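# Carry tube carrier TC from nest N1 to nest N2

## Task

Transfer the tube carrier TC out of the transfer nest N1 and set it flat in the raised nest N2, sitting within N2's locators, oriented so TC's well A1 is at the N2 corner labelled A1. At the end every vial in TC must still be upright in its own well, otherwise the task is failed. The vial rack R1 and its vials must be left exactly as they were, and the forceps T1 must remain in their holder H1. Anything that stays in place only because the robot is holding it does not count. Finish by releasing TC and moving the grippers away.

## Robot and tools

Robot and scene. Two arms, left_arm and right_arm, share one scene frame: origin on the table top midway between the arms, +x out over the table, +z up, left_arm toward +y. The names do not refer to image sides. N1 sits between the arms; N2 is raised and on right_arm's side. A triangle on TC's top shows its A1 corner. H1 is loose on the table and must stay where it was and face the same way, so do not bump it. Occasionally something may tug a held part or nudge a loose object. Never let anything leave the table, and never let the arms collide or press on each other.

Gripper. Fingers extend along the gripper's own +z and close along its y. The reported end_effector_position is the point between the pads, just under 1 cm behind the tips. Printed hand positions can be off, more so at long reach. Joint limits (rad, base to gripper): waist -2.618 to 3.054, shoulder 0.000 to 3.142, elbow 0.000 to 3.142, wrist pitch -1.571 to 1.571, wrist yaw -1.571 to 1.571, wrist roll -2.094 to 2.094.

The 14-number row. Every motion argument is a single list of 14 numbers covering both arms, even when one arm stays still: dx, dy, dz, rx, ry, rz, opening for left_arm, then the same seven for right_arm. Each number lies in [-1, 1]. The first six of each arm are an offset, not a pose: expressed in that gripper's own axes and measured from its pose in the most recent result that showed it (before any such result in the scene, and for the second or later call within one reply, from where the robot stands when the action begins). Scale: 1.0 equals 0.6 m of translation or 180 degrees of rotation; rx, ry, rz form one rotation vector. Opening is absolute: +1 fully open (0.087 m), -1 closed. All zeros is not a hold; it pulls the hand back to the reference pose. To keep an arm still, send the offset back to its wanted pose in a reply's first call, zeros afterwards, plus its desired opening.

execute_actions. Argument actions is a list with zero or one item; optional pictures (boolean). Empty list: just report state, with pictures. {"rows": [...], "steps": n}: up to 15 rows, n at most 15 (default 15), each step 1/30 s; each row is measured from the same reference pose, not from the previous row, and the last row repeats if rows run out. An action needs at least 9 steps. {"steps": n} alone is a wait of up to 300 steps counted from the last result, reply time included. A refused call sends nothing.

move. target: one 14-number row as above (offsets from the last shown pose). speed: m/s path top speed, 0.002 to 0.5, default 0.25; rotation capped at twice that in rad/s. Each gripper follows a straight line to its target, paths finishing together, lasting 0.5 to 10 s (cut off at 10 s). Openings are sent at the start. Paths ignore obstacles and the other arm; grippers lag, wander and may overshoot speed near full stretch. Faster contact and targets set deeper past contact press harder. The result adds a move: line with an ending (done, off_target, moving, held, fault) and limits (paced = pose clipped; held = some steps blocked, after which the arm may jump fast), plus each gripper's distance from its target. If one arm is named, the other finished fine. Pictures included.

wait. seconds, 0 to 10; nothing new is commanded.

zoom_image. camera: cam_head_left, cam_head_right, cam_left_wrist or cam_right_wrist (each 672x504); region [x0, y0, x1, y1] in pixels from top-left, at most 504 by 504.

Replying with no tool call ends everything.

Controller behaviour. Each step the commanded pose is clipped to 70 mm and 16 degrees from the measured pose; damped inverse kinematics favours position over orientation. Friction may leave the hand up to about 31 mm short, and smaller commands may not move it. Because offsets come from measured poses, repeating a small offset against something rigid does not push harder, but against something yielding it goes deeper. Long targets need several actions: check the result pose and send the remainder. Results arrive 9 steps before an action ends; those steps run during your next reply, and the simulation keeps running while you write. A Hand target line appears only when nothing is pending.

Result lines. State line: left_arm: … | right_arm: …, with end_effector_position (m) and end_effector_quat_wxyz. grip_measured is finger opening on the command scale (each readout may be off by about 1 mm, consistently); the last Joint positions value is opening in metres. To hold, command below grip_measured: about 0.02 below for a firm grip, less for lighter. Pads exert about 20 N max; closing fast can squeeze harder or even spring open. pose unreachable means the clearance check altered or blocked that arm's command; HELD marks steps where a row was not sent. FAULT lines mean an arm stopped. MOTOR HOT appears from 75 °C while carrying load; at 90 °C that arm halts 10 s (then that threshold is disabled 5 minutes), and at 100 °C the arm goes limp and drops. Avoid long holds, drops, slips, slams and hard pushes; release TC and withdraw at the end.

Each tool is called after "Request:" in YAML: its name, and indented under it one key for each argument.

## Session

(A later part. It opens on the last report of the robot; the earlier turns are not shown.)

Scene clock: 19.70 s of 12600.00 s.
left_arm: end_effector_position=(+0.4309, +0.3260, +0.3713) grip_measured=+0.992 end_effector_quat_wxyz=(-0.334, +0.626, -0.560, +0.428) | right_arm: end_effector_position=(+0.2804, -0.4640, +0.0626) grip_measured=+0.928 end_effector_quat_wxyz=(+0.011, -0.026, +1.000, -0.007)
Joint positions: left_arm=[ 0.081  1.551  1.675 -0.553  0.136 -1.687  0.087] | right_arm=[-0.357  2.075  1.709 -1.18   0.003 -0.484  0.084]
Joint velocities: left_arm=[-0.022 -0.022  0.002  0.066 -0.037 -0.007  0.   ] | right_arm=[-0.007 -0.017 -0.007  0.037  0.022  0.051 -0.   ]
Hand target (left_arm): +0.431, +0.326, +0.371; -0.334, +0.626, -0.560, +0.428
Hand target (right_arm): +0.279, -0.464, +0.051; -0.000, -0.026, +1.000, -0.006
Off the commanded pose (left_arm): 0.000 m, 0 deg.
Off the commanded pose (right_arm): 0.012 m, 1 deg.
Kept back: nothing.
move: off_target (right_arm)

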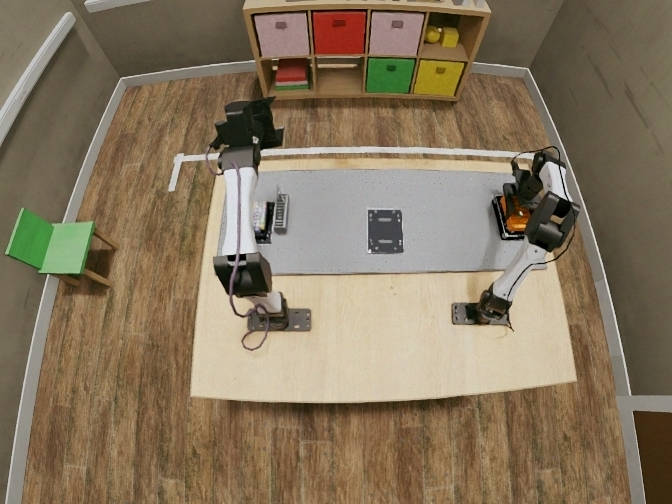

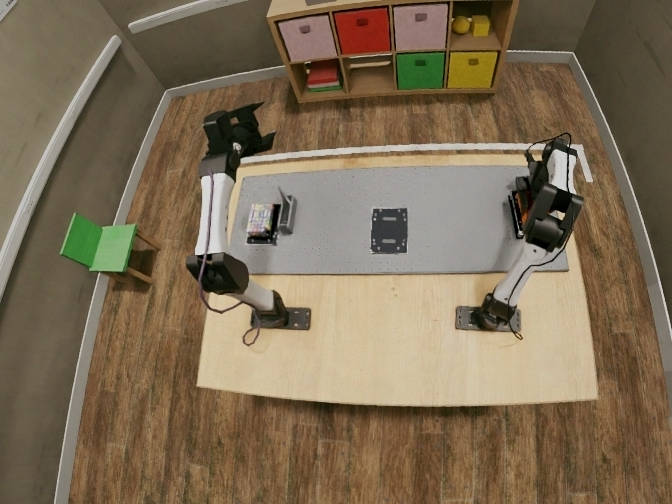

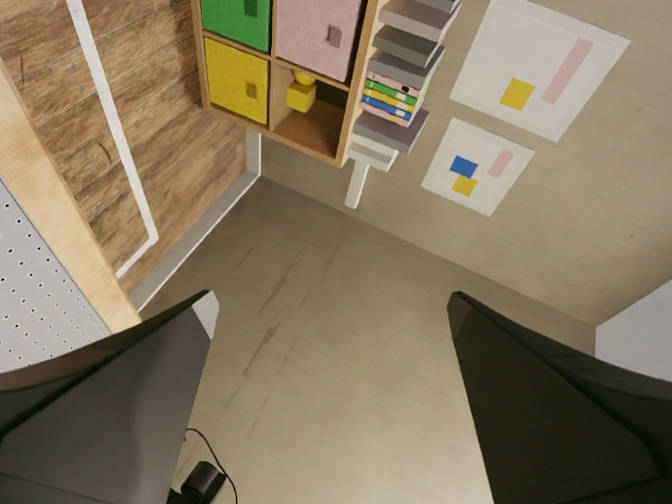

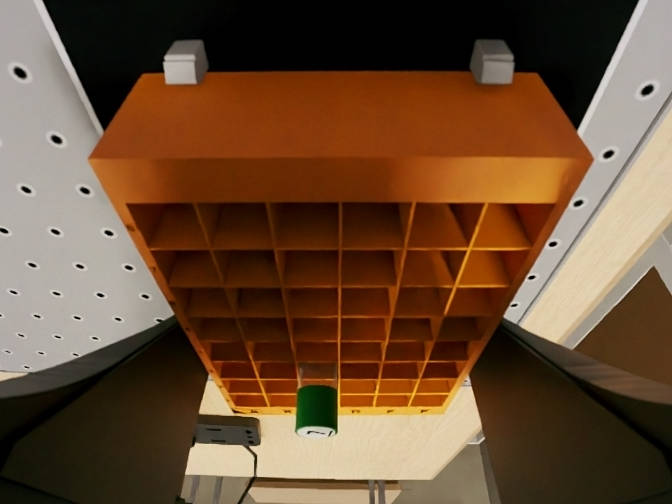

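Request:
move:
  target: [0,0,0,0,0,0,1,0,0,0,0,0,0,1]

Request:
move:
  target: [0,0,0,0,0,0,1,0,0,-0.13,0,0,0,1]
  speed: 0.08

Request:
move:
  target: [0,0,0,0,0,0,1,0,0.25,-0.04,0,0,0,1]

Scene clock: 20.67 s of 12600.00 s.
left_arm: end_effector_position=(+0.4309, +0.3260, +0.3713) grip_measured=+0.992 end_effector_quat_wxyz=(-0.334, +0.626, -0.560, +0.428) | right_arm: end_effector_position=(+0.2804, -0.4640, +0.0626) grip_measured=+0.982 end_effector_quat_wxyz=(+0.010, -0.026, +1.000, -0.007)
Joint positions: left_arm=[ 0.081  1.551  1.675 -0.553  0.136 -1.687  0.087] | right_arm=[-0.357  2.075  1.709 -1.18   0.003 -0.484  0.087]
Joint velocities: left_arm=[-0.002  0.017  0.022  0.007  0.066 -0.037  0.   ] | right_arm=[-0.012 -0.007  0.002 -0.007  0.066 -0.007 -0.001]
Hand target (left_arm): +0.431, +0.326, +0.371; -0.334, +0.626, -0.560, +0.428
Hand target (right_arm): +0.280, -0.464, +0.063; +0.010, -0.026, +1.000, -0.007
Off the commanded pose (left_arm): 0.000 m, 0 deg.
Off the commanded pose (right_arm): 0.000 m, 0 deg.
Kept back: nothing.
move: done

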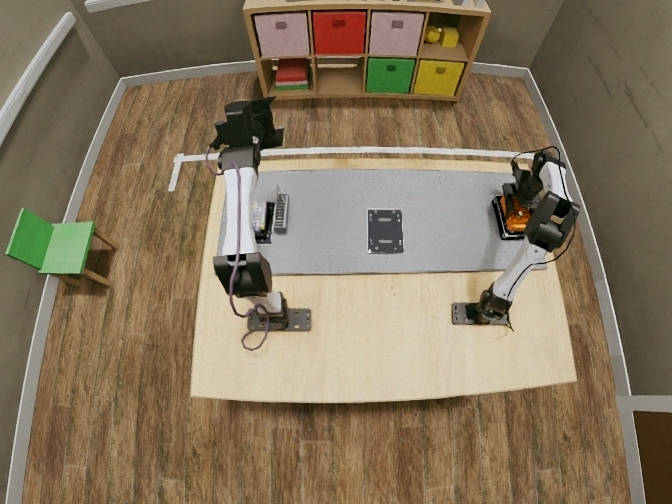

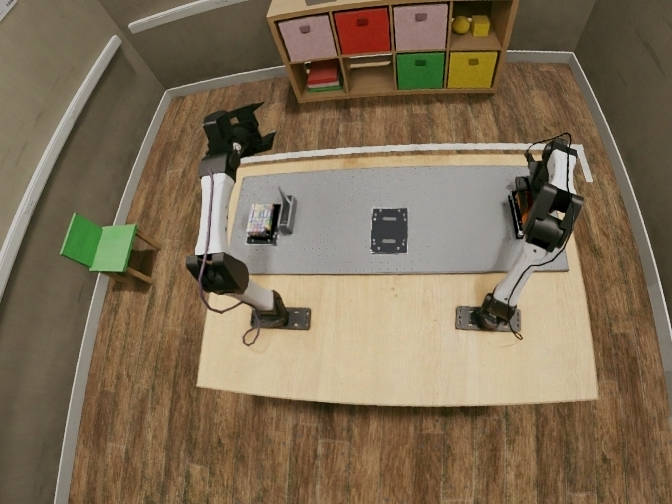

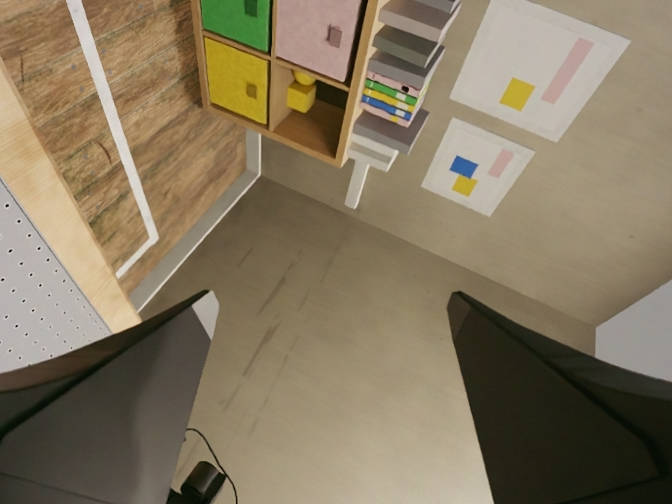

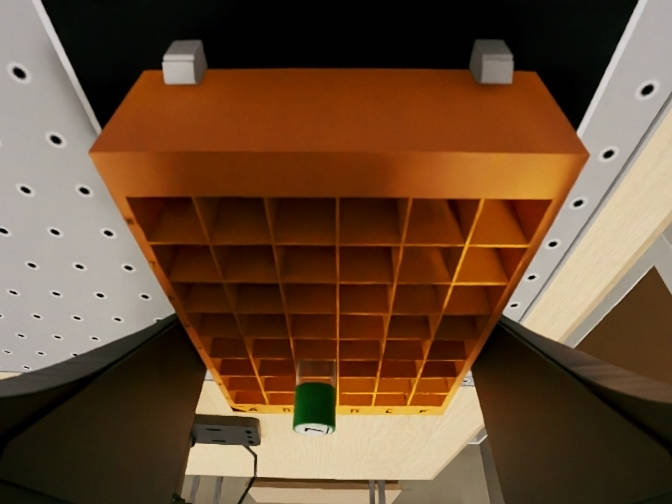

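Scene clock: 22.20 s of 12600.00 s.
left_arm: end_effector_position=(+0.4309, +0.3260, +0.3713) grip_measured=+0.992 end_effector_quat_wxyz=(-0.334, +0.626, -0.560, +0.428) | right_arm: end_effector_position=(+0.2791, -0.4634, +0.1379) grip_measured=+0.982 end_effector_quat_wxyz=(+0.011, -0.026, +1.000, -0.007)
Joint positions: left_arm=[ 0.081  1.551  1.675 -0.553  0.136 -1.687  0.087] | right_arm=[-0.357  2.075  2.009 -1.478  0.003 -0.484  0.087]
Joint velocities: left_arm=[-0.002 -0.022 -0.002  0.051  0.007  0.037  0.   ] | right_arm=[-0.012  0.012  0.007 -0.066 -0.007  0.022 -0.   ]
Hand target (left_arm): +0.431, +0.326, +0.371; -0.334, +0.626, -0.560, +0.428
Hand target (right_arm): +0.280, -0.464, +0.141; +0.011, -0.026, +1.000, -0.007
Off the commanded pose (left_arm): 0.000 m, 0 deg.
Off the commanded pose (right_arm): 0.003 m, 0 deg.
Kept back: nothing.
move: done

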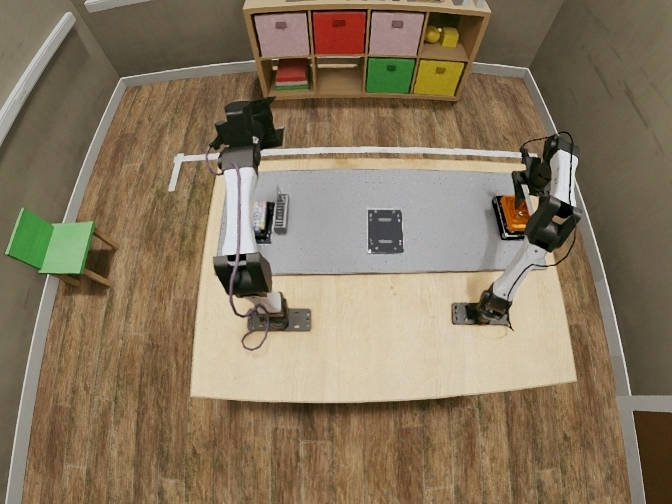

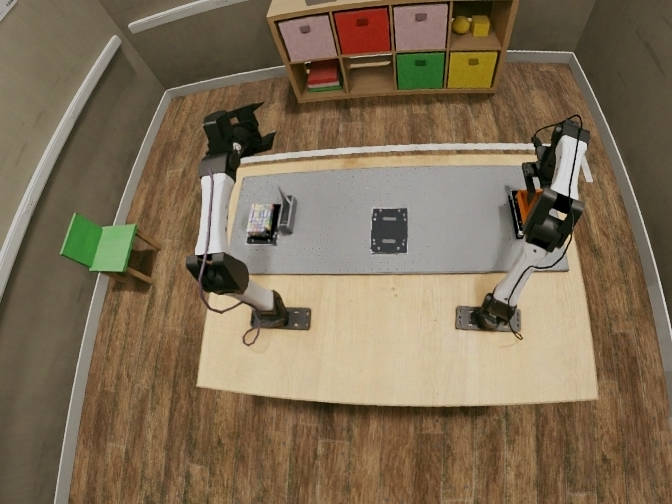

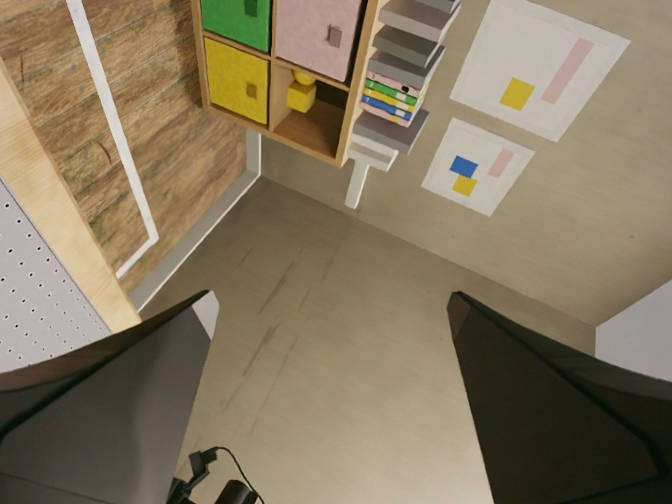

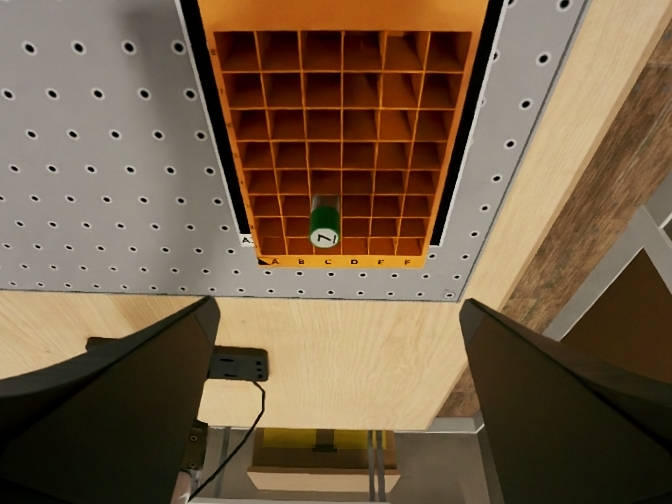

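Scene clock: 23.43 s of 12600.00 s.
left_arm: end_effector_position=(+0.4309, +0.3260, +0.3713) grip_measured=+0.992 end_effector_quat_wxyz=(-0.334, +0.626, -0.560, +0.428) | right_arm: end_effector_position=(+0.2812, -0.3114, +0.1582) grip_measured=+0.982 end_effector_quat_wxyz=(+0.019, -0.031, +0.999, -0.003)
Joint positions: left_arm=[ 0.081  1.551  1.675 -0.553  0.136 -1.687  0.087] | right_arm=[ 0.032  1.92   1.87  -1.482  0.003 -0.106  0.087]
Joint velocities: left_arm=[-0.007 -0.007  0.002  0.139 -0.051 -0.007 -0.   ] | right_arm=[-0.012  0.007 -0.002  0.051  0.037 -0.037 -0.001]
Hand target (left_arm): +0.431, +0.326, +0.371; -0.334, +0.626, -0.560, +0.428
Hand target (right_arm): +0.273, -0.313, +0.161; +0.012, -0.026, +1.000, -0.006
Off the commanded pose (left_arm): 0.000 m, 0 deg.
Off the commanded pose (right_arm): 0.011 m, 1 deg.
Kept back: nothing.
move: off_target (right_arm)

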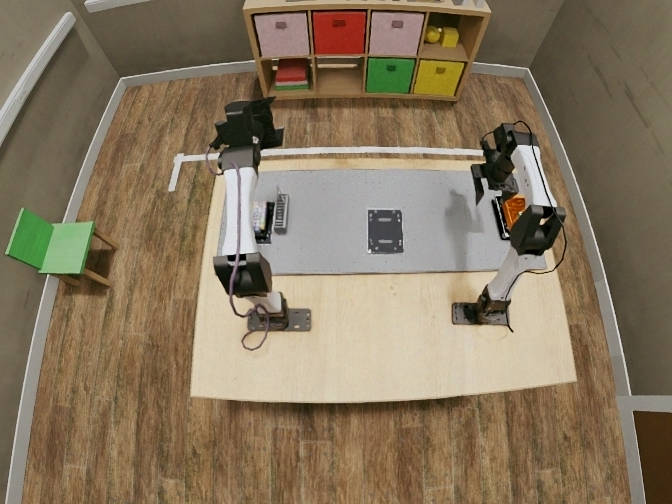

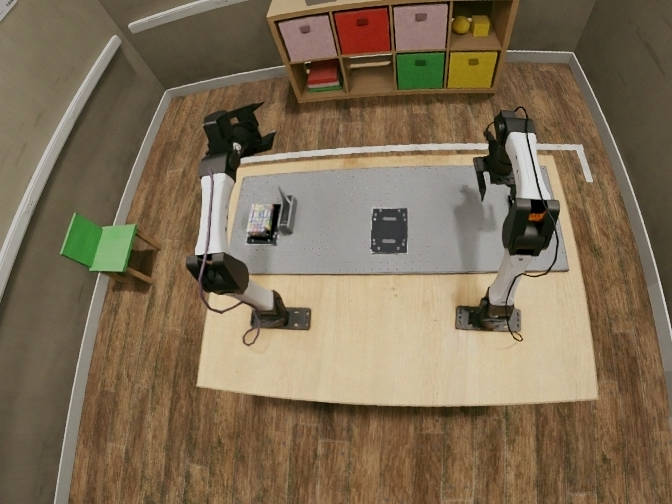

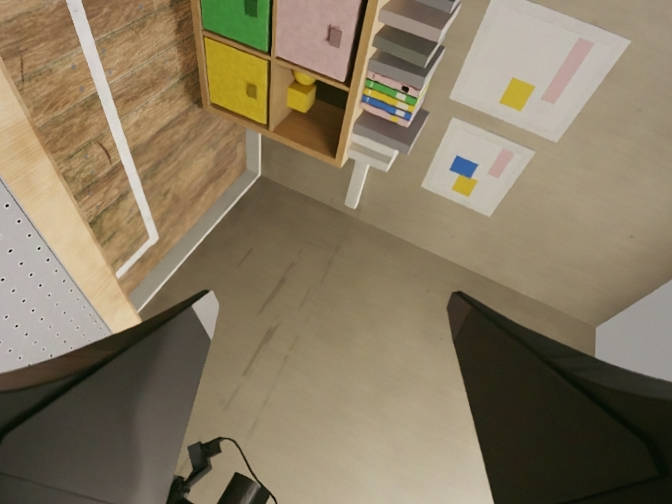

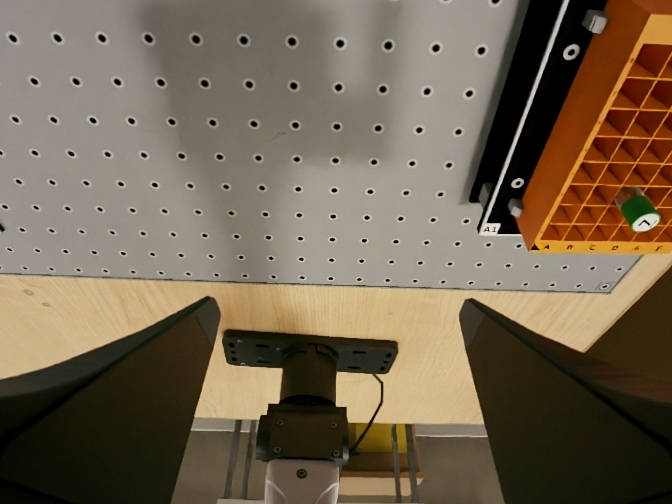

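Request:
finished_scene:
  scene: 2

The scene is finished: the task was done.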